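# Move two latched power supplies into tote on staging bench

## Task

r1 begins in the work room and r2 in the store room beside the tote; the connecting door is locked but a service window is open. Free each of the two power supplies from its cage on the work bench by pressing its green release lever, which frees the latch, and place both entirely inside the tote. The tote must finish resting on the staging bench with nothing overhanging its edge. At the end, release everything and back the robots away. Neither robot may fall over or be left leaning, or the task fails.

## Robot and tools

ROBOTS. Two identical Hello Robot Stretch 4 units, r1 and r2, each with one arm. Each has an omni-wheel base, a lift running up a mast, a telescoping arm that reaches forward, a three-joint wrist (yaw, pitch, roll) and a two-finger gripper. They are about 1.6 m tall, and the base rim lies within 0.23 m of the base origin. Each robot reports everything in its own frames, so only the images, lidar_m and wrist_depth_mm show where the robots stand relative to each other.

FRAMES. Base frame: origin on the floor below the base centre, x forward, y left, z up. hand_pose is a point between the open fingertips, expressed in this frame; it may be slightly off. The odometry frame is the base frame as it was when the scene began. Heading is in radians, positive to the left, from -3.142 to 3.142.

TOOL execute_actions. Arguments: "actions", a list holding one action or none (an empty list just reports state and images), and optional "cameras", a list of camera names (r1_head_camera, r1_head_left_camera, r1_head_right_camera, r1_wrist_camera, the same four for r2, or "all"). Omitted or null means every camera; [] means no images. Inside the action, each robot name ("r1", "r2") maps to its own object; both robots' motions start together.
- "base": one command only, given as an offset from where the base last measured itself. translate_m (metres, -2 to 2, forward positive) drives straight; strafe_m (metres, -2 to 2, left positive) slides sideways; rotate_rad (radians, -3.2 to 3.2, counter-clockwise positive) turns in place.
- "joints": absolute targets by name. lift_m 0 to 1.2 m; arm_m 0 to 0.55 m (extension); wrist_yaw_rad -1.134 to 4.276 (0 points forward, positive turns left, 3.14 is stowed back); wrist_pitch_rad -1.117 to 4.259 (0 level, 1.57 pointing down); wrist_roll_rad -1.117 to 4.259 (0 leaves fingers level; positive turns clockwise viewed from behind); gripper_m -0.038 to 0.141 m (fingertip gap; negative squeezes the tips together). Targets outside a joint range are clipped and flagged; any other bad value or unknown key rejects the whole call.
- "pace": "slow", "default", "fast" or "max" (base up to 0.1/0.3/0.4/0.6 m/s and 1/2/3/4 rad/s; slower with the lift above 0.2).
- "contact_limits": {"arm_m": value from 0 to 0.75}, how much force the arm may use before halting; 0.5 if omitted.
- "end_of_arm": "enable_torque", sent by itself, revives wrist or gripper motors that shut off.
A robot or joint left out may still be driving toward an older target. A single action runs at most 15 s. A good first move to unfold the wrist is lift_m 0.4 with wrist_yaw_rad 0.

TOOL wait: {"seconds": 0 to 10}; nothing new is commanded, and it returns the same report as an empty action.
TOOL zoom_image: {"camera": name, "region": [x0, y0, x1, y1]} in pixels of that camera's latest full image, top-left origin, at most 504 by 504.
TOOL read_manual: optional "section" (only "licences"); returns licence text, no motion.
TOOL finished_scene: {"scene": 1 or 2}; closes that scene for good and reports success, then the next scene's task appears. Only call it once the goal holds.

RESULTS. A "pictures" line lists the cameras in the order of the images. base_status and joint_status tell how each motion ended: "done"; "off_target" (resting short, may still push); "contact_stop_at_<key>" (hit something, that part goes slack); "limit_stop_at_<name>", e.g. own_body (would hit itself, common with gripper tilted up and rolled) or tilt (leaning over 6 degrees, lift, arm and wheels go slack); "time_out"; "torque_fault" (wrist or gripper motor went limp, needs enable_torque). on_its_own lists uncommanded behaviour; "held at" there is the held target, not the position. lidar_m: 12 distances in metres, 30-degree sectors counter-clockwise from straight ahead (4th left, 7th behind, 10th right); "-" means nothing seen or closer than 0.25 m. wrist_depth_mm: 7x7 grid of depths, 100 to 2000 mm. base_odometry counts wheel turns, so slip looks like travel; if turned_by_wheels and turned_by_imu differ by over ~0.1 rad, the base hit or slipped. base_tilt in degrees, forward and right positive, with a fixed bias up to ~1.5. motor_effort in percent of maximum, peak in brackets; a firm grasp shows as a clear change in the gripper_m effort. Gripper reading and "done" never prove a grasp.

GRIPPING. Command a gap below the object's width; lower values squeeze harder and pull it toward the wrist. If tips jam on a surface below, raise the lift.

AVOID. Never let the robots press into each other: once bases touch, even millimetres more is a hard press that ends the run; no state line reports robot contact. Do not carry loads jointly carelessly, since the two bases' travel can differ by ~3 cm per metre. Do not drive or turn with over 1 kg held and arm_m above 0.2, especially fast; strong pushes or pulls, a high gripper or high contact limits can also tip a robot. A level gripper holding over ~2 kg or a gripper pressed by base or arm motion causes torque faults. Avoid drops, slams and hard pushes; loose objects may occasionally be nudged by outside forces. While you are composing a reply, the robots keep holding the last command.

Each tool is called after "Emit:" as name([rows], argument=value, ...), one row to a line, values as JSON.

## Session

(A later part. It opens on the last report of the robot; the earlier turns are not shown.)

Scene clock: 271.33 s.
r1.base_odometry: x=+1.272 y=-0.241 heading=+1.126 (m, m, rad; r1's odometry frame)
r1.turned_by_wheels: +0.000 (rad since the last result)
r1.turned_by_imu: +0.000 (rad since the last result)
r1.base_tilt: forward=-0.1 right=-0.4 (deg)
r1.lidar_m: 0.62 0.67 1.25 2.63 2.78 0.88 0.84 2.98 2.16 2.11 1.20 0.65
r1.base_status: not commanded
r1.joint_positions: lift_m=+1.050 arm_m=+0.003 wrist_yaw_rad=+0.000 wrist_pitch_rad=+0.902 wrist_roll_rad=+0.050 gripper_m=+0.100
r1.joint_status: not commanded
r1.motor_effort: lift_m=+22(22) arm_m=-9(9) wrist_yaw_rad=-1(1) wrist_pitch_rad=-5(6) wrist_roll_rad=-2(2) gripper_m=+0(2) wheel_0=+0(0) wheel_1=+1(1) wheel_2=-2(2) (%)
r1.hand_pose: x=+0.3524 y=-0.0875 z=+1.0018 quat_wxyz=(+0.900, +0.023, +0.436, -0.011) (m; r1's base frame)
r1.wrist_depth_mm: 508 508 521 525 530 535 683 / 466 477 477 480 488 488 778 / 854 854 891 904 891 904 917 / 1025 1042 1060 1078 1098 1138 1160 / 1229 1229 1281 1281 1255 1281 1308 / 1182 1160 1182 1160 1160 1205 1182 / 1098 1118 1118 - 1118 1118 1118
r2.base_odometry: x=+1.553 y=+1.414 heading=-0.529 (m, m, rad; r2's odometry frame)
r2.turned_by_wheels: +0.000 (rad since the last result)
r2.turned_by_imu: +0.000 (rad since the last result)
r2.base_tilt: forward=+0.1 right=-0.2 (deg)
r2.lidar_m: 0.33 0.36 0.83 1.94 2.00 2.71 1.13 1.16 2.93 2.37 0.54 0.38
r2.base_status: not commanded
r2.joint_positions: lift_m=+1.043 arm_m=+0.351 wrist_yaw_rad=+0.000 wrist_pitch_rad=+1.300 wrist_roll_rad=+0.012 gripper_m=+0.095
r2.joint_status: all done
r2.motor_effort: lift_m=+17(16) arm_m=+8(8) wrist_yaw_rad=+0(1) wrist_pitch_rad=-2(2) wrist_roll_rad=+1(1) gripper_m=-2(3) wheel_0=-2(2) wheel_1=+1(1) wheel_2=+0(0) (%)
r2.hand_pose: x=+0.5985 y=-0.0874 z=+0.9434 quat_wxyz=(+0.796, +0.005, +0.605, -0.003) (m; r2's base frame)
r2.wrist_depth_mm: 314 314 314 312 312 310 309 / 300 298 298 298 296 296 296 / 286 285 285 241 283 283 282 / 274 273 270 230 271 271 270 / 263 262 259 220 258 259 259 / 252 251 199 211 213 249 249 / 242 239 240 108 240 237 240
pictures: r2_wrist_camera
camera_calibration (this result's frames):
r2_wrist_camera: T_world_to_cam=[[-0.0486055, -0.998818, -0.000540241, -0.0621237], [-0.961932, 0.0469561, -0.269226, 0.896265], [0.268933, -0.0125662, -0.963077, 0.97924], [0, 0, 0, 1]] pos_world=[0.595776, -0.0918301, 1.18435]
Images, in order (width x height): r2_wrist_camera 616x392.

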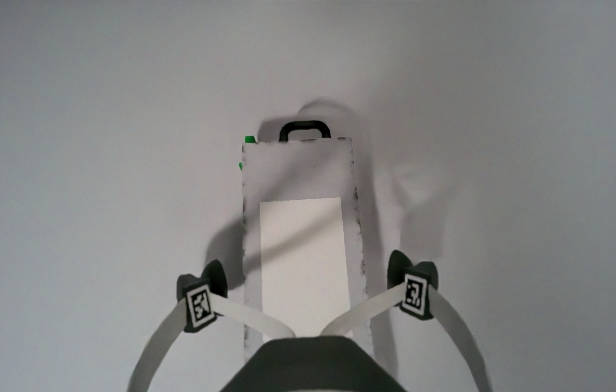

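Emit:
execute_actions([
  {"r2":{"joints":{"gripper_m":0.0}}},
], cameras=[])

Emit:
execute_actions([
  {"r2":{"joints":{"lift_m":1.08,"arm_m":0.05},"base":{"translate_m":-0.3}}},
], cameras=["r2_wrist_camera"])

Emit:
execute_actions([
  {"r2":{"joints":{"lift_m":1.02},"base":{"strafe_m":0.31}}},
], cameras=[])

Emit:
execute_actions([
  {"r2":{"base":{"translate_m":-1.52},"pace":"fast"}},
], cameras=[])

Emit:
execute_actions([
  {"r2":{"base":{"rotate_rad":-1.555},"pace":"slow"}},
], cameras=[])

Emit:
execute_actions([
  {"r2":{"joints":{"arm_m":0.48}}},
], cameras=["r2_wrist_camera","r2_head_left_camera"])

Scene clock: 273.47 s.
r1.base_odometry: x=+1.272 y=-0.241 heading=+1.126 (m, m, rad; r1's odometry frame)
r1.turned_by_wheels: +0.000 (rad since the last result)
r1.turned_by_imu: +0.000 (rad since the last result)
r1.base_tilt: forward=+0.0 right=-0.4 (deg)
r1.lidar_m: 0.63 0.66 1.25 2.62 2.75 0.88 0.83 2.97 2.17 2.11 1.22 0.65
r1.base_status: not commanded
r1.joint_positions: lift_m=+1.050 arm_m=+0.003 wrist_yaw_rad=+0.000 wrist_pitch_rad=+0.902 wrist_roll_rad=+0.050 gripper_m=+0.100
r1.joint_status: not commanded
r1.motor_effort: lift_m=+22(22) arm_m=-9(9) wrist_yaw_rad=-2(2) wrist_pitch_rad=-5(6) wrist_roll_rad=+0(2) gripper_m=-1(1) wheel_0=+0(0) wheel_1=+1(1) wheel_2=-2(2) (%)
r1.hand_pose: x=+0.3524 y=-0.0875 z=+1.0018 quat_wxyz=(+0.900, +0.023, +0.436, -0.011) (m; r1's base frame)
r1.wrist_depth_mm: 517 512 521 521 521 530 683 / 469 477 477 477 488 492 778 / 842 866 866 891 904 917 917 / 1025 1042 1042 1078 1098 1118 1118 / 1229 1255 1255 1281 1308 1281 1308 / 1182 1160 1138 1182 1138 1182 1205 / 1098 1078 1118 - 1118 1118 1118
r2.base_odometry: x=+1.553 y=+1.414 heading=-0.529 (m, m, rad; r2's odometry frame)
r2.turned_by_wheels: +0.000 (rad since the last result)
r2.turned_by_imu: +0.001 (rad since the last result)
r2.base_tilt: forward=+0.2 right=-0.3 (deg)
r2.lidar_m: 0.33 0.36 0.82 1.93 2.01 2.71 1.11 1.16 2.92 2.39 0.52 0.39
r2.base_status: not commanded
r2.joint_positions: lift_m=+1.043 arm_m=+0.351 wrist_yaw_rad=+0.000 wrist_pitch_rad=+1.303 wrist_roll_rad=+0.012 gripper_m=+0.001
r2.joint_status: all done
r2.motor_effort: lift_m=+20(20) arm_m=+8(8) wrist_yaw_rad=-1(3) wrist_pitch_rad=-8(11) wrist_roll_rad=-1(2) gripper_m=-26(25) wheel_0=-2(2) wheel_1=+0(0) wheel_2=+0(0) (%)
r2.hand_pose: x=+0.5979 y=-0.0874 z=+0.9430 quat_wxyz=(+0.795, +0.005, +0.606, -0.003) (m; r2's base frame)
r2.wrist_depth_mm: 309 309 307 307 306 306 304 / 294 294 294 294 291 291 290 / 283 282 281 226 279 279 278 / 270 270 266 216 268 267 266 / 259 258 256 206 256 257 256 / 249 249 195 198 195 173 246 / 240 236 236 108 237 236 237
pictures: none
No camera images: the call's "cameras" was empty. Leave "cameras" out to get every camera's image.

Scene clock: 275.93 s.
r1.base_odometry: x=+1.272 y=-0.241 heading=+1.126 (m, m, rad; r1's odometry frame)
r1.turned_by_wheels: +0.000 (rad since the last result)
r1.turned_by_imu: +0.000 (rad since the last result)
r1.base_tilt: forward=-0.1 right=-0.3 (deg)
r1.lidar_m: 0.62 0.66 1.25 2.64 2.75 0.87 0.83 2.98 2.18 2.11 1.20 0.67
r1.base_status: not commanded
r1.joint_positions: lift_m=+1.050 arm_m=+0.003 wrist_yaw_rad=+0.000 wrist_pitch_rad=+0.902 wrist_roll_rad=+0.050 gripper_m=+0.100
r1.joint_status: not commanded
r1.motor_effort: lift_m=+22(22) arm_m=-9(9) wrist_yaw_rad=-1(1) wrist_pitch_rad=-5(5) wrist_roll_rad=-1(2) gripper_m=-1(0) wheel_0=+0(0) wheel_1=+1(1) wheel_2=-2(2) (%)
r1.hand_pose: x=+0.3524 y=-0.0875 z=+1.0018 quat_wxyz=(+0.900, +0.023, +0.436, -0.011) (m; r1's base frame)
r1.wrist_depth_mm: 512 508 521 521 530 530 676 / 469 477 477 477 488 492 768 / 842 854 878 891 904 904 931 / 1025 1025 1060 1060 1078 1118 1138 / 1255 1255 1255 1255 1255 1281 1308 / 1182 1182 1138 1182 1138 1229 1205 / 1098 1098 1118 - 1138 1098 1098
r2.base_odometry: x=+1.294 y=+1.565 heading=-0.529 (m, m, rad; r2's odometry frame)
r2.turned_by_wheels: +0.000 (rad since the last result)
r2.turned_by_imu: +0.000 (rad since the last result)
r2.base_tilt: forward=+0.1 right=-0.3 (deg)
r2.lidar_m: 0.63 0.68 1.25 1.90 2.00 2.69 0.82 0.89 1.20 2.80 1.27 0.68
r2.base_status: done
r2.joint_positions: lift_m=+1.080 arm_m=+0.051 wrist_yaw_rad=+0.000 wrist_pitch_rad=+1.303 wrist_roll_rad=+0.012 gripper_m=+0.001
r2.joint_status: all done
r2.motor_effort: lift_m=+25(27) arm_m=-8(12) wrist_yaw_rad=+1(2) wrist_pitch_rad=-9(13) wrist_roll_rad=-2(2) gripper_m=-25(25) wheel_0=-4(9) wheel_1=-2(7) wheel_2=+3(13) (%)
r2.hand_pose: x=+0.2985 y=-0.0874 z=+0.9795 quat_wxyz=(+0.795, +0.005, +0.606, -0.004) (m; r2's base frame)
r2.wrist_depth_mm: 778 798 831 842 866 891 917 / 960 991 1025 1060 1078 1138 1182 / 1229 1281 1255 225 1281 1281 1255 / 1255 1229 1229 215 1229 1229 1229 / 1182 1182 1182 206 1160 1182 1182 / 1138 1138 195 198 195 1118 1118 / 1098 1060 1098 108 1078 1098 1098
pictures: r2_wrist_camera
camera_calibration (this result's frames):
r2_wrist_camera: T_world_to_cam=[[-0.0489741, -0.9988, -0.000405564, -0.0767346], [-0.962654, 0.04731, -0.266569, 0.615039], [0.266268, -0.0126646, -0.963816, 1.09618], [0, 0, 0, 1]] pos_world=[0.296435, -0.0918574, 1.22043]
Images, in order (width x height): r2_wrist_camera 616x392.

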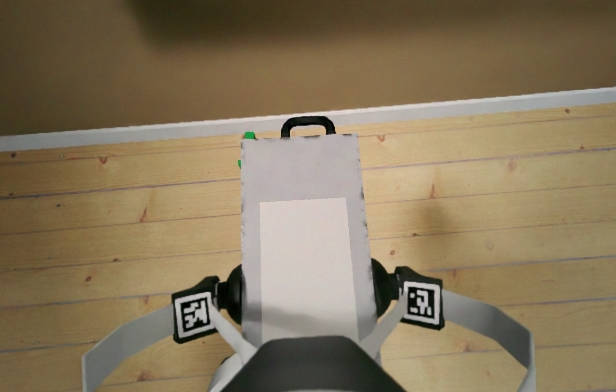

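Scene clock: 278.30 s.
r1.base_odometry: x=+1.272 y=-0.241 heading=+1.126 (m, m, rad; r1's odometry frame)
r1.turned_by_wheels: +0.000 (rad since the last result)
r1.turned_by_imu: +0.000 (rad since the last result)
r1.base_tilt: forward=-0.1 right=-0.4 (deg)
r1.lidar_m: 0.62 0.67 1.27 2.63 2.75 0.87 0.84 2.98 2.15 2.10 1.22 0.64
r1.base_status: not commanded
r1.joint_positions: lift_m=+1.050 arm_m=+0.003 wrist_yaw_rad=+0.000 wrist_pitch_rad=+0.902 wrist_roll_rad=+0.050 gripper_m=+0.100
r1.joint_status: not commanded
r1.motor_effort: lift_m=+22(22) arm_m=-9(9) wrist_yaw_rad=-2(1) wrist_pitch_rad=-5(6) wrist_roll_rad=-3(0) gripper_m=-2(2) wheel_0=+0(0) wheel_1=+1(1) wheel_2=-2(2) (%)
r1.hand_pose: x=+0.3524 y=-0.0875 z=+1.0018 quat_wxyz=(+0.900, +0.023, +0.436, -0.011) (m; r1's base frame)
r1.wrist_depth_mm: 517 512 525 525 525 530 683 / 473 477 477 484 480 492 778 / 842 866 878 891 904 917 917 / 1008 1060 1060 1098 1118 1138 1118 / 1255 1281 1255 1308 1281 1281 1308 / 1182 1138 1160 1160 1160 1205 1205 / 1098 1078 1098 - 1118 1118 1118
r2.base_odometry: x=+1.450 y=+1.833 heading=-0.529 (m, m, rad; r2's odometry frame)
r2.turned_by_wheels: +0.000 (rad since the last result)
r2.turned_by_imu: +0.001 (rad since the last result)
r2.base_tilt: forward=+0.2 right=-0.2 (deg)
r2.lidar_m: 0.61 0.90 1.23 1.62 1.66 2.26 1.81 0.93 1.16 3.11 0.98 0.36
r2.base_status: done
r2.joint_positions: lift_m=+1.020 arm_m=+0.051 wrist_yaw_rad=+0.000 wrist_pitch_rad=+1.303 wrist_roll_rad=+0.012 gripper_m=+0.001
r2.joint_status: all done
r2.motor_effort: lift_m=+21(23) arm_m=-8(8) wrist_yaw_rad=+0(1) wrist_pitch_rad=-9(9) wrist_roll_rad=-2(1) gripper_m=-25(25) wheel_0=-3(13) wheel_1=+1(10) wheel_2=+0(2) (%)
r2.hand_pose: x=+0.2986 y=-0.0874 z=+0.9199 quat_wxyz=(+0.795, +0.005, +0.606, -0.004) (m; r2's base frame)
r2.wrist_depth_mm: 778 788 809 831 854 878 917 / 960 976 1008 1042 1078 1118 1160 / 1229 1205 1205 226 1229 1205 1229 / 1182 1182 1182 216 1160 1160 1160 / 1138 1118 1118 206 1118 1118 1118 / 1098 1078 195 198 195 173 1078 / 1060 1025 1042 108 1042 1025 1042
pictures: none
No camera images: the call's "cameras" was empty. Leave "cameras" out to get every camera's image.

Scene clock: 284.07 s.
r1.base_odometry: x=+1.272 y=-0.241 heading=+1.126 (m, m, rad; r1's odometry frame)
r1.turned_by_wheels: +0.000 (rad since the last result)
r1.turned_by_imu: +0.001 (rad since the last result)
r1.base_tilt: forward=-0.1 right=-0.3 (deg)
r1.lidar_m: 0.63 0.66 1.24 2.64 2.72 0.87 0.84 2.98 2.17 2.11 1.24 0.66
r1.base_status: not commanded
r1.joint_positions: lift_m=+1.050 arm_m=+0.003 wrist_yaw_rad=+0.000 wrist_pitch_rad=+0.902 wrist_roll_rad=+0.050 gripper_m=+0.100
r1.joint_status: not commanded
r1.motor_effort: lift_m=+22(22) arm_m=-9(9) wrist_yaw_rad=+0(0) wrist_pitch_rad=-5(5) wrist_roll_rad=-3(2) gripper_m=+0(0) wheel_0=+0(0) wheel_1=+1(1) wheel_2=-2(2) (%)
r1.hand_pose: x=+0.3524 y=-0.0875 z=+1.0018 quat_wxyz=(+0.900, +0.023, +0.436, -0.011) (m; r1's base frame)
r1.wrist_depth_mm: 517 512 521 521 530 535 683 / 469 477 477 480 484 488 768 / 842 866 866 891 904 917 917 / 1008 1042 1078 1098 1098 1138 1138 / 1229 1229 1281 1281 1281 1308 1336 / 1205 1160 1160 1182 1182 1205 1182 / 1098 1078 1098 - 1138 1118 1118
r2.base_odometry: x=+0.139 y=+2.600 heading=-0.530 (m, m, rad; r2's odometry frame)
r2.turned_by_wheels: +0.000 (rad since the last result)
r2.turned_by_imu: -0.001 (rad since the last result)
r2.base_tilt: forward=+0.1 right=-0.2 (deg)
r2.lidar_m: 2.17 2.32 1.66 1.57 1.64 2.02 1.91 0.62 0.42 0.40 0.43 0.35
r2.base_status: done
r2.joint_positions: lift_m=+1.020 arm_m=+0.051 wrist_yaw_rad=+0.000 wrist_pitch_rad=+1.303 wrist_roll_rad=+0.012 gripper_m=+0.001
r2.joint_status: not commanded
r2.motor_effort: lift_m=+21(21) arm_m=-8(8) wrist_yaw_rad=+0(0) wrist_pitch_rad=-10(10) wrist_roll_rad=-3(2) gripper_m=-25(24) wheel_0=-4(10) wheel_1=-2(8) wheel_2=+0(13) (%)
r2.hand_pose: x=+0.2985 y=-0.0874 z=+0.9199 quat_wxyz=(+0.795, +0.005, +0.606, -0.004) (m; r2's base frame)
r2.wrist_depth_mm: 1366 1336 1336 1336 1336 1336 459 / 1281 1281 1281 1281 1281 1255 442 / 1229 1229 1229 225 1229 1229 436 / 1182 1182 1160 216 1182 1160 1138 / 1138 1118 1118 206 1118 1118 1118 / 1098 1078 194 198 195 172 1078 / 1042 1042 1025 108 1042 1008 1042
pictures: none
No camera images: the call's "cameras" was empty. Leave "cameras" out to get every camera's image.

Scene clock: 286.90 s.
r1.base_odometry: x=+1.272 y=-0.241 heading=+1.126 (m, m, rad; r1's odometry frame)
r1.turned_by_wheels: +0.000 (rad since the last result)
r1.turned_by_imu: +0.000 (rad since the last result)
r1.base_tilt: forward=+0.0 right=-0.3 (deg)
r1.lidar_m: 0.63 0.67 1.26 2.64 2.76 0.87 0.83 2.98 2.17 2.11 1.22 0.66
r1.base_status: not commanded
r1.joint_positions: lift_m=+1.050 arm_m=+0.003 wrist_yaw_rad=+0.000 wrist_pitch_rad=+0.902 wrist_roll_rad=+0.050 gripper_m=+0.100
r1.joint_status: not commanded
r1.motor_effort: lift_m=+23(23) arm_m=-9(9) wrist_yaw_rad=-1(0) wrist_pitch_rad=-7(5) wrist_roll_rad=-3(1) gripper_m=+0(0) wheel_0=+0(0) wheel_1=+1(1) wheel_2=-2(2) (%)
r1.hand_pose: x=+0.3524 y=-0.0875 z=+1.0018 quat_wxyz=(+0.900, +0.023, +0.436, -0.011) (m; r1's base frame)
r1.wrist_depth_mm: 517 512 521 517 530 530 691 / 469 473 473 480 484 488 778 / 831 854 866 891 904 917 931 / 1025 1060 1060 1078 1118 1118 1138 / 1255 1229 1255 1281 1281 1308 1336 / 1182 1160 1160 1182 1138 1182 1205 / 1098 1078 1118 - 1138 1118 1098
r2.base_odometry: x=+0.139 y=+2.600 heading=-2.084 (m, m, rad; r2's odometry frame)
r2.turned_by_wheels: -1.554 (rad since the last result)
r2.turned_by_imu: -1.567 (rad since the last result)
r2.base_tilt: forward=+0.0 right=-0.2 (deg)
r2.lidar_m: 0.39 0.43 0.58 2.17 2.22 1.64 1.57 1.65 2.00 1.90 0.59 0.40
r2.base_status: done
r2.joint_positions: lift_m=+1.020 arm_m=+0.051 wrist_yaw_rad=+0.000 wrist_pitch_rad=+1.303 wrist_roll_rad=+0.012 gripper_m=+0.001
r2.joint_status: not commanded
r2.motor_effort: lift_m=+21(21) arm_m=-8(8) wrist_yaw_rad=+0(0) wrist_pitch_rad=-9(10) wrist_roll_rad=-3(1) gripper_m=-24(25) wheel_0=+5(9) wheel_1=+3(6) wheel_2=+3(10) (%)
r2.hand_pose: x=+0.2986 y=-0.0874 z=+0.9199 quat_wxyz=(+0.795, +0.005, +0.606, -0.004) (m; r2's base frame)
r2.wrist_depth_mm: 466 462 430 427 449 459 459 / 442 442 442 442 439 439 436 / 427 421 424 226 421 421 415 / 415 1160 413 216 1160 1160 1160 / 1118 1118 1008 206 1098 1118 1118 / 1098 1098 195 198 195 173 1078 / 1042 1025 1025 108 1042 1042 1042
pictures: none
No camera images: the call's "cameras" was empty. Leave "cameras" out to get every camera's image.

Scene clock: 289.27 s.
r1.base_odometry: x=+1.272 y=-0.241 heading=+1.126 (m, m, rad; r1's odometry frame)
r1.turned_by_wheels: +0.000 (rad since the last result)
r1.turned_by_imu: +0.000 (rad since the last result)
r1.base_tilt: forward=+0.0 right=-0.3 (deg)
r1.lidar_m: 0.63 0.65 1.26 2.63 2.76 0.87 0.84 2.96 2.16 2.10 1.20 0.65
r1.base_status: not commanded
r1.joint_positions: lift_m=+1.050 arm_m=+0.003 wrist_yaw_rad=+0.000 wrist_pitch_rad=+0.902 wrist_roll_rad=+0.050 gripper_m=+0.100
r1.joint_status: not commanded
r1.motor_effort: lift_m=+23(22) arm_m=-9(9) wrist_yaw_rad=+0(0) wrist_pitch_rad=-5(6) wrist_roll_rad=-1(1) gripper_m=-1(1) wheel_0=+0(0) wheel_1=+1(1) wheel_2=-2(2) (%)
r1.hand_pose: x=+0.3524 y=-0.0875 z=+1.0018 quat_wxyz=(+0.900, +0.023, +0.436, -0.011) (m; r1's base frame)
r1.wrist_depth_mm: 512 512 521 521 525 530 676 / 473 477 477 480 484 492 778 / 854 866 878 891 904 917 931 / 1042 1025 1060 1078 1078 1118 1138 / 1255 1205 1229 1255 1255 1308 1336 / 1229 1205 1160 1182 1160 1229 1205 / 1098 1078 1098 - 1118 1098 1138
r2.base_odometry: x=+0.139 y=+2.600 heading=-2.084 (m, m, rad; r2's odometry frame)
r2.turned_by_wheels: +0.000 (rad since the last result)
r2.turned_by_imu: +0.001 (rad since the last result)
r2.base_tilt: forward=+0.1 right=-0.2 (deg)
r2.lidar_m: 0.39 0.43 0.60 2.18 2.26 1.66 1.57 1.65 2.01 1.90 0.60 0.43
r2.base_status: not commanded
r2.joint_positions: lift_m=+1.020 arm_m=+0.479 wrist_yaw_rad=+0.000 wrist_pitch_rad=+1.303 wrist_roll_rad=+0.012 gripper_m=+0.001
r2.joint_status: all done
r2.motor_effort: lift_m=+21(21) arm_m=+8(4) wrist_yaw_rad=-1(1) wrist_pitch_rad=-8(12) wrist_roll_rad=+0(4) gripper_m=-25(25) wheel_0=+5(5) wheel_1=+2(3) wheel_2=+3(3) (%)
r2.hand_pose: x=+0.7259 y=-0.0874 z=+0.9199 quat_wxyz=(+0.795, +0.005, +0.606, -0.003) (m; r2's base frame)
r2.wrist_depth_mm: 462 462 364 370 362 455 452 / 442 439 413 427 387 436 436 / 421 421 402 226 370 413 415 / 404 402 342 216 355 392 397 / 387 382 327 206 345 329 382 / 370 368 195 198 195 173 366 / 357 273 310 108 351 285 353
pictures: r2_head_left_camera, r2_wrist_camera
camera_calibration (this result's frames):
r2_wrist_camera: T_world_to_cam=[[-0.0484372, -0.998826, -0.000428505, -0.0561571], [-0.96255, 0.0467926, -0.267035, 1.0109], [0.266741, -0.012522, -0.963687, 0.92449], [0, 0, 0, 1]] pos_world=[0.723727, -0.0918176, 1.16084]
Images, in order (width x height): r2_head_left_camera 420x672, r2_wrist_camera 616x392.

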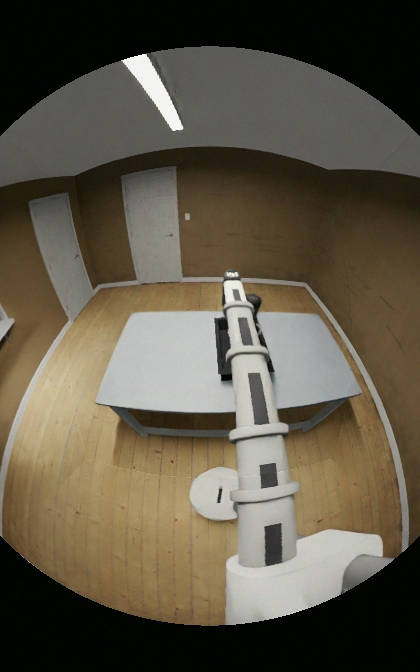

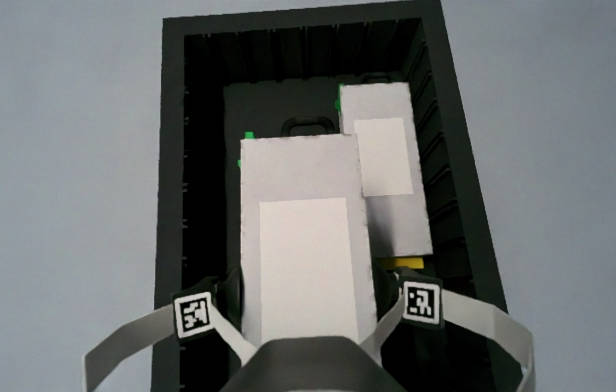

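Emit:
execute_actions([
  {"r2":{"joints":{"arm_m":0.474,"lift_m":0.935},"pace":"slow"}},
], cameras=["r2_wrist_camera","r2_head_right_camera"])

Scene clock: 291.07 s.
r1.base_odometry: x=+1.272 y=-0.241 heading=+1.126 (m, m, rad; r1's odometry frame)
r1.turned_by_wheels: +0.000 (rad since the last result)
r1.turned_by_imu: +0.000 (rad since the last result)
r1.base_tilt: forward=-0.1 right=-0.4 (deg)
r1.lidar_m: 0.62 0.67 1.25 2.63 2.76 0.86 0.83 2.96 2.16 2.11 1.21 0.67
r1.base_status: not commanded
r1.joint_positions: lift_m=+1.050 arm_m=+0.003 wrist_yaw_rad=+0.000 wrist_pitch_rad=+0.902 wrist_roll_rad=+0.050 gripper_m=+0.100
r1.joint_status: not commanded
r1.motor_effort: lift_m=+22(22) arm_m=-9(9) wrist_yaw_rad=-2(1) wrist_pitch_rad=-4(5) wrist_roll_rad=-2(2) gripper_m=+0(1) wheel_0=+0(0) wheel_1=+1(1) wheel_2=-2(2) (%)
r1.hand_pose: x=+0.3524 y=-0.0875 z=+1.0018 quat_wxyz=(+0.900, +0.023, +0.436, -0.011) (m; r1's base frame)
r1.wrist_depth_mm: 512 512 521 521 525 539 691 / 469 477 480 480 484 492 778 / 842 854 866 891 904 917 931 / 1025 1060 1060 1078 1098 1118 1138 / 1255 1229 1281 1281 1281 1281 1308 / 1182 1160 1138 1182 1182 1205 1205 / 1098 1098 1098 - 1118 1098 1118
r2.base_odometry: x=+0.139 y=+2.600 heading=-2.084 (m, m, rad; r2's odometry frame)
r2.turned_by_wheels: +0.000 (rad since the last result)
r2.turned_by_imu: +0.000 (rad since the last result)
r2.base_tilt: forward=+0.2 right=-0.3 (deg)
r2.lidar_m: 0.40 0.42 0.56 2.17 2.26 1.63 1.56 1.61 1.98 1.90 0.59 0.42
r2.base_status: not commanded
r2.joint_positions: lift_m=+0.935 arm_m=+0.475 wrist_yaw_rad=+0.000 wrist_pitch_rad=+1.303 wrist_roll_rad=+0.012 gripper_m=+0.001
r2.joint_status: all done
r2.motor_effort: lift_m=+20(20) arm_m=-8(8) wrist_yaw_rad=-1(1) wrist_pitch_rad=-8(9) wrist_roll_rad=-3(2) gripper_m=-24(25) wheel_0=+5(5) wheel_1=+2(2) wheel_2=+3(3) (%)
r2.hand_pose: x=+0.7227 y=-0.0874 z=+0.8350 quat_wxyz=(+0.795, +0.005, +0.606, -0.003) (m; r2's base frame)
r2.wrist_depth_mm: 362 282 349 347 307 264 355 / 345 267 342 340 294 254 338 / 329 241 324 226 282 255 324 / 315 236 309 216 268 263 307 / 303 223 297 206 263 262 214 / 291 208 195 198 195 172 206 / 279 196 274 108 274 271 199
pictures: r2_head_right_camera, r2_wrist_camera
camera_calibration (this result's frames):
r2_wrist_camera: T_world_to_cam=[[-0.0484374, -0.998826, -0.000420242, -0.0563567], [-0.962596, 0.0467927, -0.266871, 0.985008], [0.266578, -0.012522, -0.963732, 0.843646], [0, 0, 0, 1]] pos_world=[0.720538, -0.0918176, 1.0759]
Images, in order (width x height): r2_head_right_camera 420x672, r2_wrist_camera 616x392.

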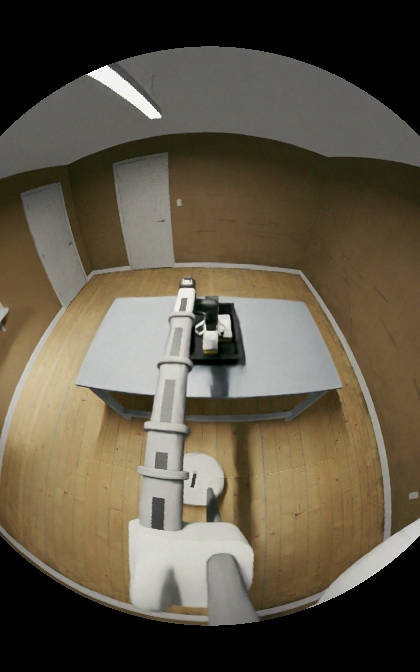

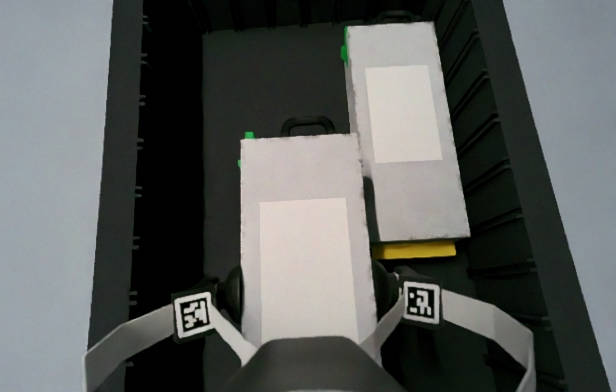

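Emit:
execute_actions([
  {"r2":{"joints":{"lift_m":0.895},"pace":"slow"}},
], cameras=[])

Emit:
execute_actions([
  {"r2":{"joints":{"gripper_m":0.088}}},
], cameras=["r2_wrist_camera"])

Emit:
execute_actions([
  {"r2":{"joints":{"lift_m":1.0}}},
], cameras=[])

Emit:
execute_actions([
  {"r2":{"joints":{"arm_m":0.01,"lift_m":1.05},"base":{"translate_m":-0.3}},"r1":{"base":{"translate_m":-0.2}}},
], cameras=["r2_head_camera","r2_head_left_camera","r2_head_right_camera"])

Scene clock: 292.43 s.
r1.base_odometry: x=+1.272 y=-0.241 heading=+1.126 (m, m, rad; r1's odometry frame)
r1.turned_by_wheels: +0.000 (rad since the last result)
r1.turned_by_imu: +0.000 (rad since the last result)
r1.base_tilt: forward=+0.0 right=-0.4 (deg)
r1.lidar_m: 0.62 0.68 1.24 2.62 2.74 0.87 0.83 2.96 2.17 2.10 1.20 0.65
r1.base_status: not commanded
r1.joint_positions: lift_m=+1.050 arm_m=+0.003 wrist_yaw_rad=+0.000 wrist_pitch_rad=+0.902 wrist_roll_rad=+0.050 gripper_m=+0.100
r1.joint_status: not commanded
r1.motor_effort: lift_m=+22(22) arm_m=-9(9) wrist_yaw_rad=-1(1) wrist_pitch_rad=-5(5) wrist_roll_rad=-1(2) gripper_m=-1(0) wheel_0=+0(0) wheel_1=+1(1) wheel_2=-2(2) (%)
r1.hand_pose: x=+0.3524 y=-0.0875 z=+1.0018 quat_wxyz=(+0.900, +0.023, +0.436, -0.011) (m; r1's base frame)
r1.wrist_depth_mm: 512 512 521 521 525 530 683 / 473 477 473 480 484 492 778 / 854 866 878 891 904 904 904 / 1008 1042 1060 1078 1098 1118 1138 / 1205 1229 1255 1281 1281 1281 1308 / 1160 1160 1138 1182 1160 1205 1229 / 1078 1098 1118 - 1138 1118 1138
r2.base_odometry: x=+0.139 y=+2.600 heading=-2.084 (m, m, rad; r2's odometry frame)
r2.turned_by_wheels: +0.000 (rad since the last result)
r2.turned_by_imu: +0.000 (rad since the last result)
r2.base_tilt: forward=+0.2 right=-0.2 (deg)
r2.lidar_m: 0.39 0.43 0.59 2.19 2.24 1.64 1.55 1.64 2.02 1.90 0.62 0.42
r2.base_status: not commanded
r2.joint_positions: lift_m=+0.895 arm_m=+0.475 wrist_yaw_rad=+0.000 wrist_pitch_rad=+1.303 wrist_roll_rad=+0.012 gripper_m=+0.001
r2.joint_status: all done
r2.motor_effort: lift_m=+20(20) arm_m=-7(8) wrist_yaw_rad=-1(1) wrist_pitch_rad=-8(8) wrist_roll_rad=-3(4) gripper_m=-24(25) wheel_0=+5(5) wheel_1=+2(2) wheel_2=+3(3) (%)
r2.hand_pose: x=+0.7227 y=-0.0874 z=+0.7950 quat_wxyz=(+0.795, +0.005, +0.606, -0.003) (m; r2's base frame)
r2.wrist_depth_mm: 314 240 310 307 260 244 303 / 297 229 296 296 249 244 198 / 285 223 283 225 237 236 190 / 270 219 267 215 228 228 190 / 259 214 257 206 238 246 195 / 170 185 195 198 195 172 196 / 163 190 238 108 239 236 197
pictures: none
No camera images: the call's "cameras" was empty. Leave "cameras" out to get every camera's image.

Scene clock: 294.10 s.
r1.base_odometry: x=+1.272 y=-0.241 heading=+1.126 (m, m, rad; r1's odometry frame)
r1.turned_by_wheels: +0.000 (rad since the last result)
r1.turned_by_imu: +0.000 (rad since the last result)
r1.base_tilt: forward=-0.1 right=-0.4 (deg)
r1.lidar_m: 0.63 0.67 1.26 2.62 2.76 0.86 0.84 2.98 2.20 2.11 1.22 0.66
r1.base_status: not commanded
r1.joint_positions: lift_m=+1.050 arm_m=+0.003 wrist_yaw_rad=+0.000 wrist_pitch_rad=+0.902 wrist_roll_rad=+0.050 gripper_m=+0.100
r1.joint_status: not commanded
r1.motor_effort: lift_m=+22(22) arm_m=-9(9) wrist_yaw_rad=+0(1) wrist_pitch_rad=-7(5) wrist_roll_rad=-2(1) gripper_m=+0(1) wheel_0=+0(0) wheel_1=+1(1) wheel_2=-2(2) (%)
r1.hand_pose: x=+0.3524 y=-0.0875 z=+1.0018 quat_wxyz=(+0.900, +0.023, +0.436, -0.011) (m; r1's base frame)
r1.wrist_depth_mm: 517 512 521 525 525 535 683 / 473 477 473 477 484 492 768 / 842 878 878 891 904 917 917 / 1008 1042 1078 1078 1098 1118 1138 / 1255 1229 1229 1281 1281 1308 1281 / 1160 1160 1160 1182 1138 1205 1205 / 1078 1098 1098 - 1118 1118 1138
r2.base_odometry: x=+0.139 y=+2.600 heading=-2.084 (m, m, rad; r2's odometry frame)
r2.turned_by_wheels: +0.000 (rad since the last result)
r2.turned_by_imu: +0.000 (rad since the last result)
r2.base_tilt: forward=+0.1 right=-0.2 (deg)
r2.lidar_m: 0.39 0.41 0.59 2.17 2.29 1.63 1.56 1.62 2.01 1.91 0.60 0.43
r2.base_status: not commanded
r2.joint_positions: lift_m=+0.895 arm_m=+0.475 wrist_yaw_rad=+0.000 wrist_pitch_rad=+1.301 wrist_roll_rad=+0.012 gripper_m=+0.088
r2.joint_status: all done
r2.motor_effort: lift_m=+20(20) arm_m=-8(8) wrist_yaw_rad=+1(1) wrist_pitch_rad=-3(9) wrist_roll_rad=-2(2) gripper_m=-1(26) wheel_0=+5(5) wheel_1=+2(2) wheel_2=+3(3) (%)
r2.hand_pose: x=+0.7231 y=-0.0874 z=+0.7951 quat_wxyz=(+0.796, +0.005, +0.606, -0.004) (m; r2's base frame)
r2.wrist_depth_mm: 319 239 314 314 265 242 309 / 300 229 298 298 253 248 202 / 287 224 286 242 243 239 193 / 276 218 272 231 233 229 189 / 262 213 262 221 239 243 195 / 173 202 198 213 201 246 196 / 166 181 241 108 241 237 202
pictures: r2_wrist_camera
camera_calibration (this result's frames):
r2_wrist_camera: T_world_to_cam=[[-0.0489369, -0.998802, -0.000509297, -0.05596], [-0.962083, 0.0472748, -0.268628, 0.975788], [0.26833, -0.0126558, -0.963244, 0.803454], [0, 0, 0, 1]] pos_world=[0.72046, -0.0918548, 1.03602]
Images, in order (width x height): r2_wrist_camera 616x392.

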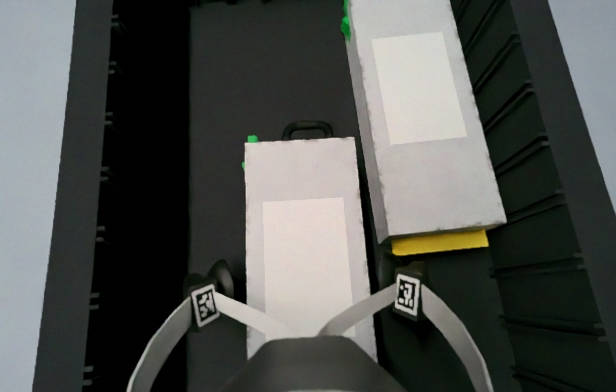

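Scene clock: 295.57 s.
r1.base_odometry: x=+1.272 y=-0.241 heading=+1.126 (m, m, rad; r1's odometry frame)
r1.turned_by_wheels: +0.000 (rad since the last result)
r1.turned_by_imu: +0.000 (rad since the last result)
r1.base_tilt: forward=+0.0 right=-0.3 (deg)
r1.lidar_m: 0.63 0.66 1.24 2.62 2.75 0.87 0.82 2.98 2.18 2.10 1.23 0.66
r1.base_status: not commanded
r1.joint_positions: lift_m=+1.050 arm_m=+0.003 wrist_yaw_rad=+0.000 wrist_pitch_rad=+0.902 wrist_roll_rad=+0.050 gripper_m=+0.100
r1.joint_status: not commanded
r1.motor_effort: lift_m=+22(22) arm_m=-9(9) wrist_yaw_rad=-1(1) wrist_pitch_rad=-6(6) wrist_roll_rad=-1(2) gripper_m=-1(1) wheel_0=-1(0) wheel_1=+1(1) wheel_2=-2(2) (%)
r1.hand_pose: x=+0.3524 y=-0.0875 z=+1.0018 quat_wxyz=(+0.900, +0.023, +0.436, -0.011) (m; r1's base frame)
r1.wrist_depth_mm: 517 508 521 525 525 525 683 / 469 477 469 480 480 488 778 / 866 878 878 904 904 917 917 / 1025 1060 1078 1098 1098 1138 1138 / 1229 1229 1281 1281 1281 1308 1308 / 1160 1160 1138 1182 1182 1205 1205 / 1098 1098 1098 - 1138 1098 1118
r2.base_odometry: x=+0.139 y=+2.600 heading=-2.084 (m, m, rad; r2's odometry frame)
r2.turned_by_wheels: +0.000 (rad since the last result)
r2.turned_by_imu: +0.000 (rad since the last result)
r2.base_tilt: forward=+0.1 right=-0.2 (deg)
r2.lidar_m: 0.39 0.41 0.58 2.17 2.25 1.65 1.55 1.64 2.01 1.89 0.60 0.44
r2.base_status: not commanded
r2.joint_positions: lift_m=+1.000 arm_m=+0.475 wrist_yaw_rad=+0.000 wrist_pitch_rad=+1.301 wrist_roll_rad=+0.012 gripper_m=+0.088
r2.joint_status: all done
r2.motor_effort: lift_m=+22(23) arm_m=-7(7) wrist_yaw_rad=+0(1) wrist_pitch_rad=-4(3) wrist_roll_rad=-2(2) gripper_m=-1(1) wheel_0=+5(5) wheel_1=+2(2) wheel_2=+3(3) (%)
r2.hand_pose: x=+0.7231 y=-0.0874 z=+0.8999 quat_wxyz=(+0.796, +0.005, +0.606, -0.004) (m; r2's base frame)
r2.wrist_depth_mm: 445 439 347 359 357 436 436 / 424 418 410 413 368 413 415 / 402 399 394 397 353 392 397 / 387 382 377 340 338 324 382 / 370 366 362 325 329 306 366 / 355 349 198 312 202 273 351 / 342 336 332 108 338 260 336
pictures: none
No camera images: the call's "cameras" was empty. Leave "cameras" out to get every camera's image.

Scene clock: 298.03 s.
r1.base_odometry: x=+1.186 y=-0.421 heading=+1.125 (m, m, rad; r1's odometry frame)
r1.turned_by_wheels: +0.000 (rad since the last result)
r1.turned_by_imu: +0.000 (rad since the last result)
r1.base_tilt: forward=-0.1 right=-0.3 (deg)
r1.lidar_m: 0.82 0.87 1.53 2.63 0.91 0.66 0.63 2.96 2.18 2.09 1.49 0.86
r1.base_status: done
r1.joint_positions: lift_m=+1.050 arm_m=+0.003 wrist_yaw_rad=+0.000 wrist_pitch_rad=+0.902 wrist_roll_rad=+0.050 gripper_m=+0.100
r1.joint_status: not commanded
r1.motor_effort: lift_m=+22(22) arm_m=-9(9) wrist_yaw_rad=-2(1) wrist_pitch_rad=-6(5) wrist_roll_rad=+0(2) gripper_m=-2(0) wheel_0=-1(4) wheel_1=-1(5) wheel_2=-1(8) (%)
r1.hand_pose: x=+0.3524 y=-0.0874 z=+1.0018 quat_wxyz=(+0.900, +0.023, +0.436, -0.011) (m; r1's base frame)
r1.wrist_depth_mm: 831 842 866 878 866 878 878 / 931 976 976 1008 1008 1008 1008 / 1098 1118 1182 1182 1205 1205 1229 / 1366 1366 1397 1430 1430 1430 1397 / 1308 1308 1308 1308 1308 1336 1366 / 1182 1138 1138 1182 1182 1205 1205 / 1078 1098 1118 - 1118 1118 1098
r2.base_odometry: x=+0.286 y=+2.862 heading=-2.084 (m, m, rad; r2's odometry frame)
r2.turned_by_wheels: +0.000 (rad since the last result)
r2.turned_by_imu: +0.000 (rad since the last result)
r2.base_tilt: forward=+0.1 right=-0.2 (deg)
r2.lidar_m: 0.68 0.74 2.25 2.20 1.83 1.34 1.26 1.33 1.80 1.91 1.04 0.74
r2.base_status: done
r2.joint_positions: lift_m=+1.050 arm_m=+0.011 wrist_yaw_rad=+0.000 wrist_pitch_rad=+1.301 wrist_roll_rad=+0.012 gripper_m=+0.088
r2.joint_status: all done
r2.motor_effort: lift_m=+22(24) arm_m=-8(9) wrist_yaw_rad=+0(1) wrist_pitch_rad=-3(3) wrist_roll_rad=-2(1) gripper_m=+0(2) wheel_0=-4(10) wheel_1=-1(7) wheel_2=+2(14) (%)
r2.hand_pose: x=+0.2592 y=-0.0874 z=+0.9500 quat_wxyz=(+0.796, +0.005, +0.606, -0.004) (m; r2's base frame)
r2.wrist_depth_mm: 1366 1397 1397 1397 1397 1366 1366 / 1308 1308 1308 1336 1308 1308 1281 / 1255 1255 1255 1255 1229 1255 1255 / 1229 1229 1229 1205 1229 1205 1205 / 1160 1160 1160 1138 1160 1160 1138 / 1098 1118 198 1118 202 1098 1098 / 1078 1078 904 108 1078 1060 1078
pictures: r2_head_camera, r2_head_left_camera, r2_head_right_camera
Images, in order (width x height): r2_head_camera 420x560, r2_head_left_camera 420x672, r2_head_right_camera 420x672.

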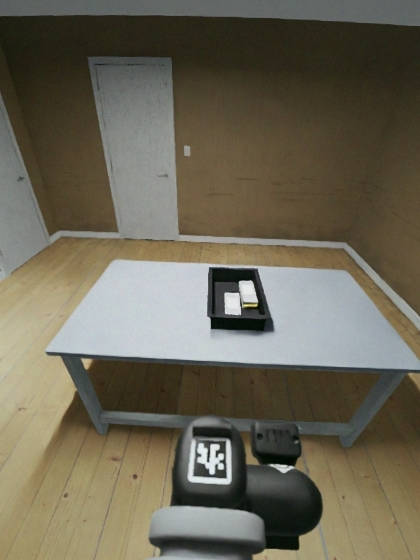

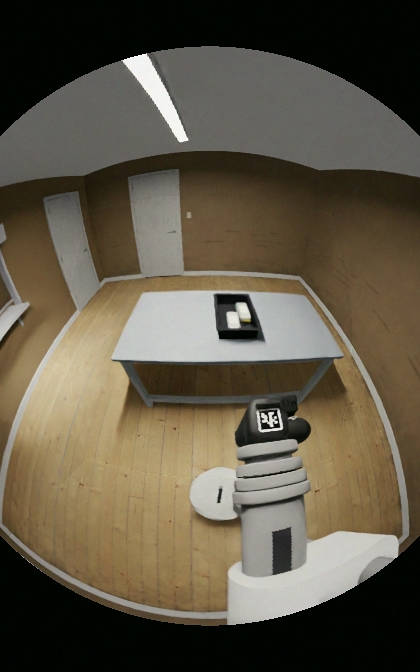

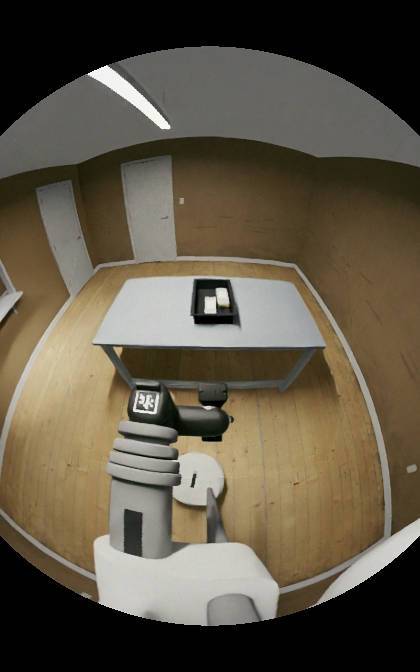

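Emit:
finished_scene(scene=1)

The scene is finished: the task was done.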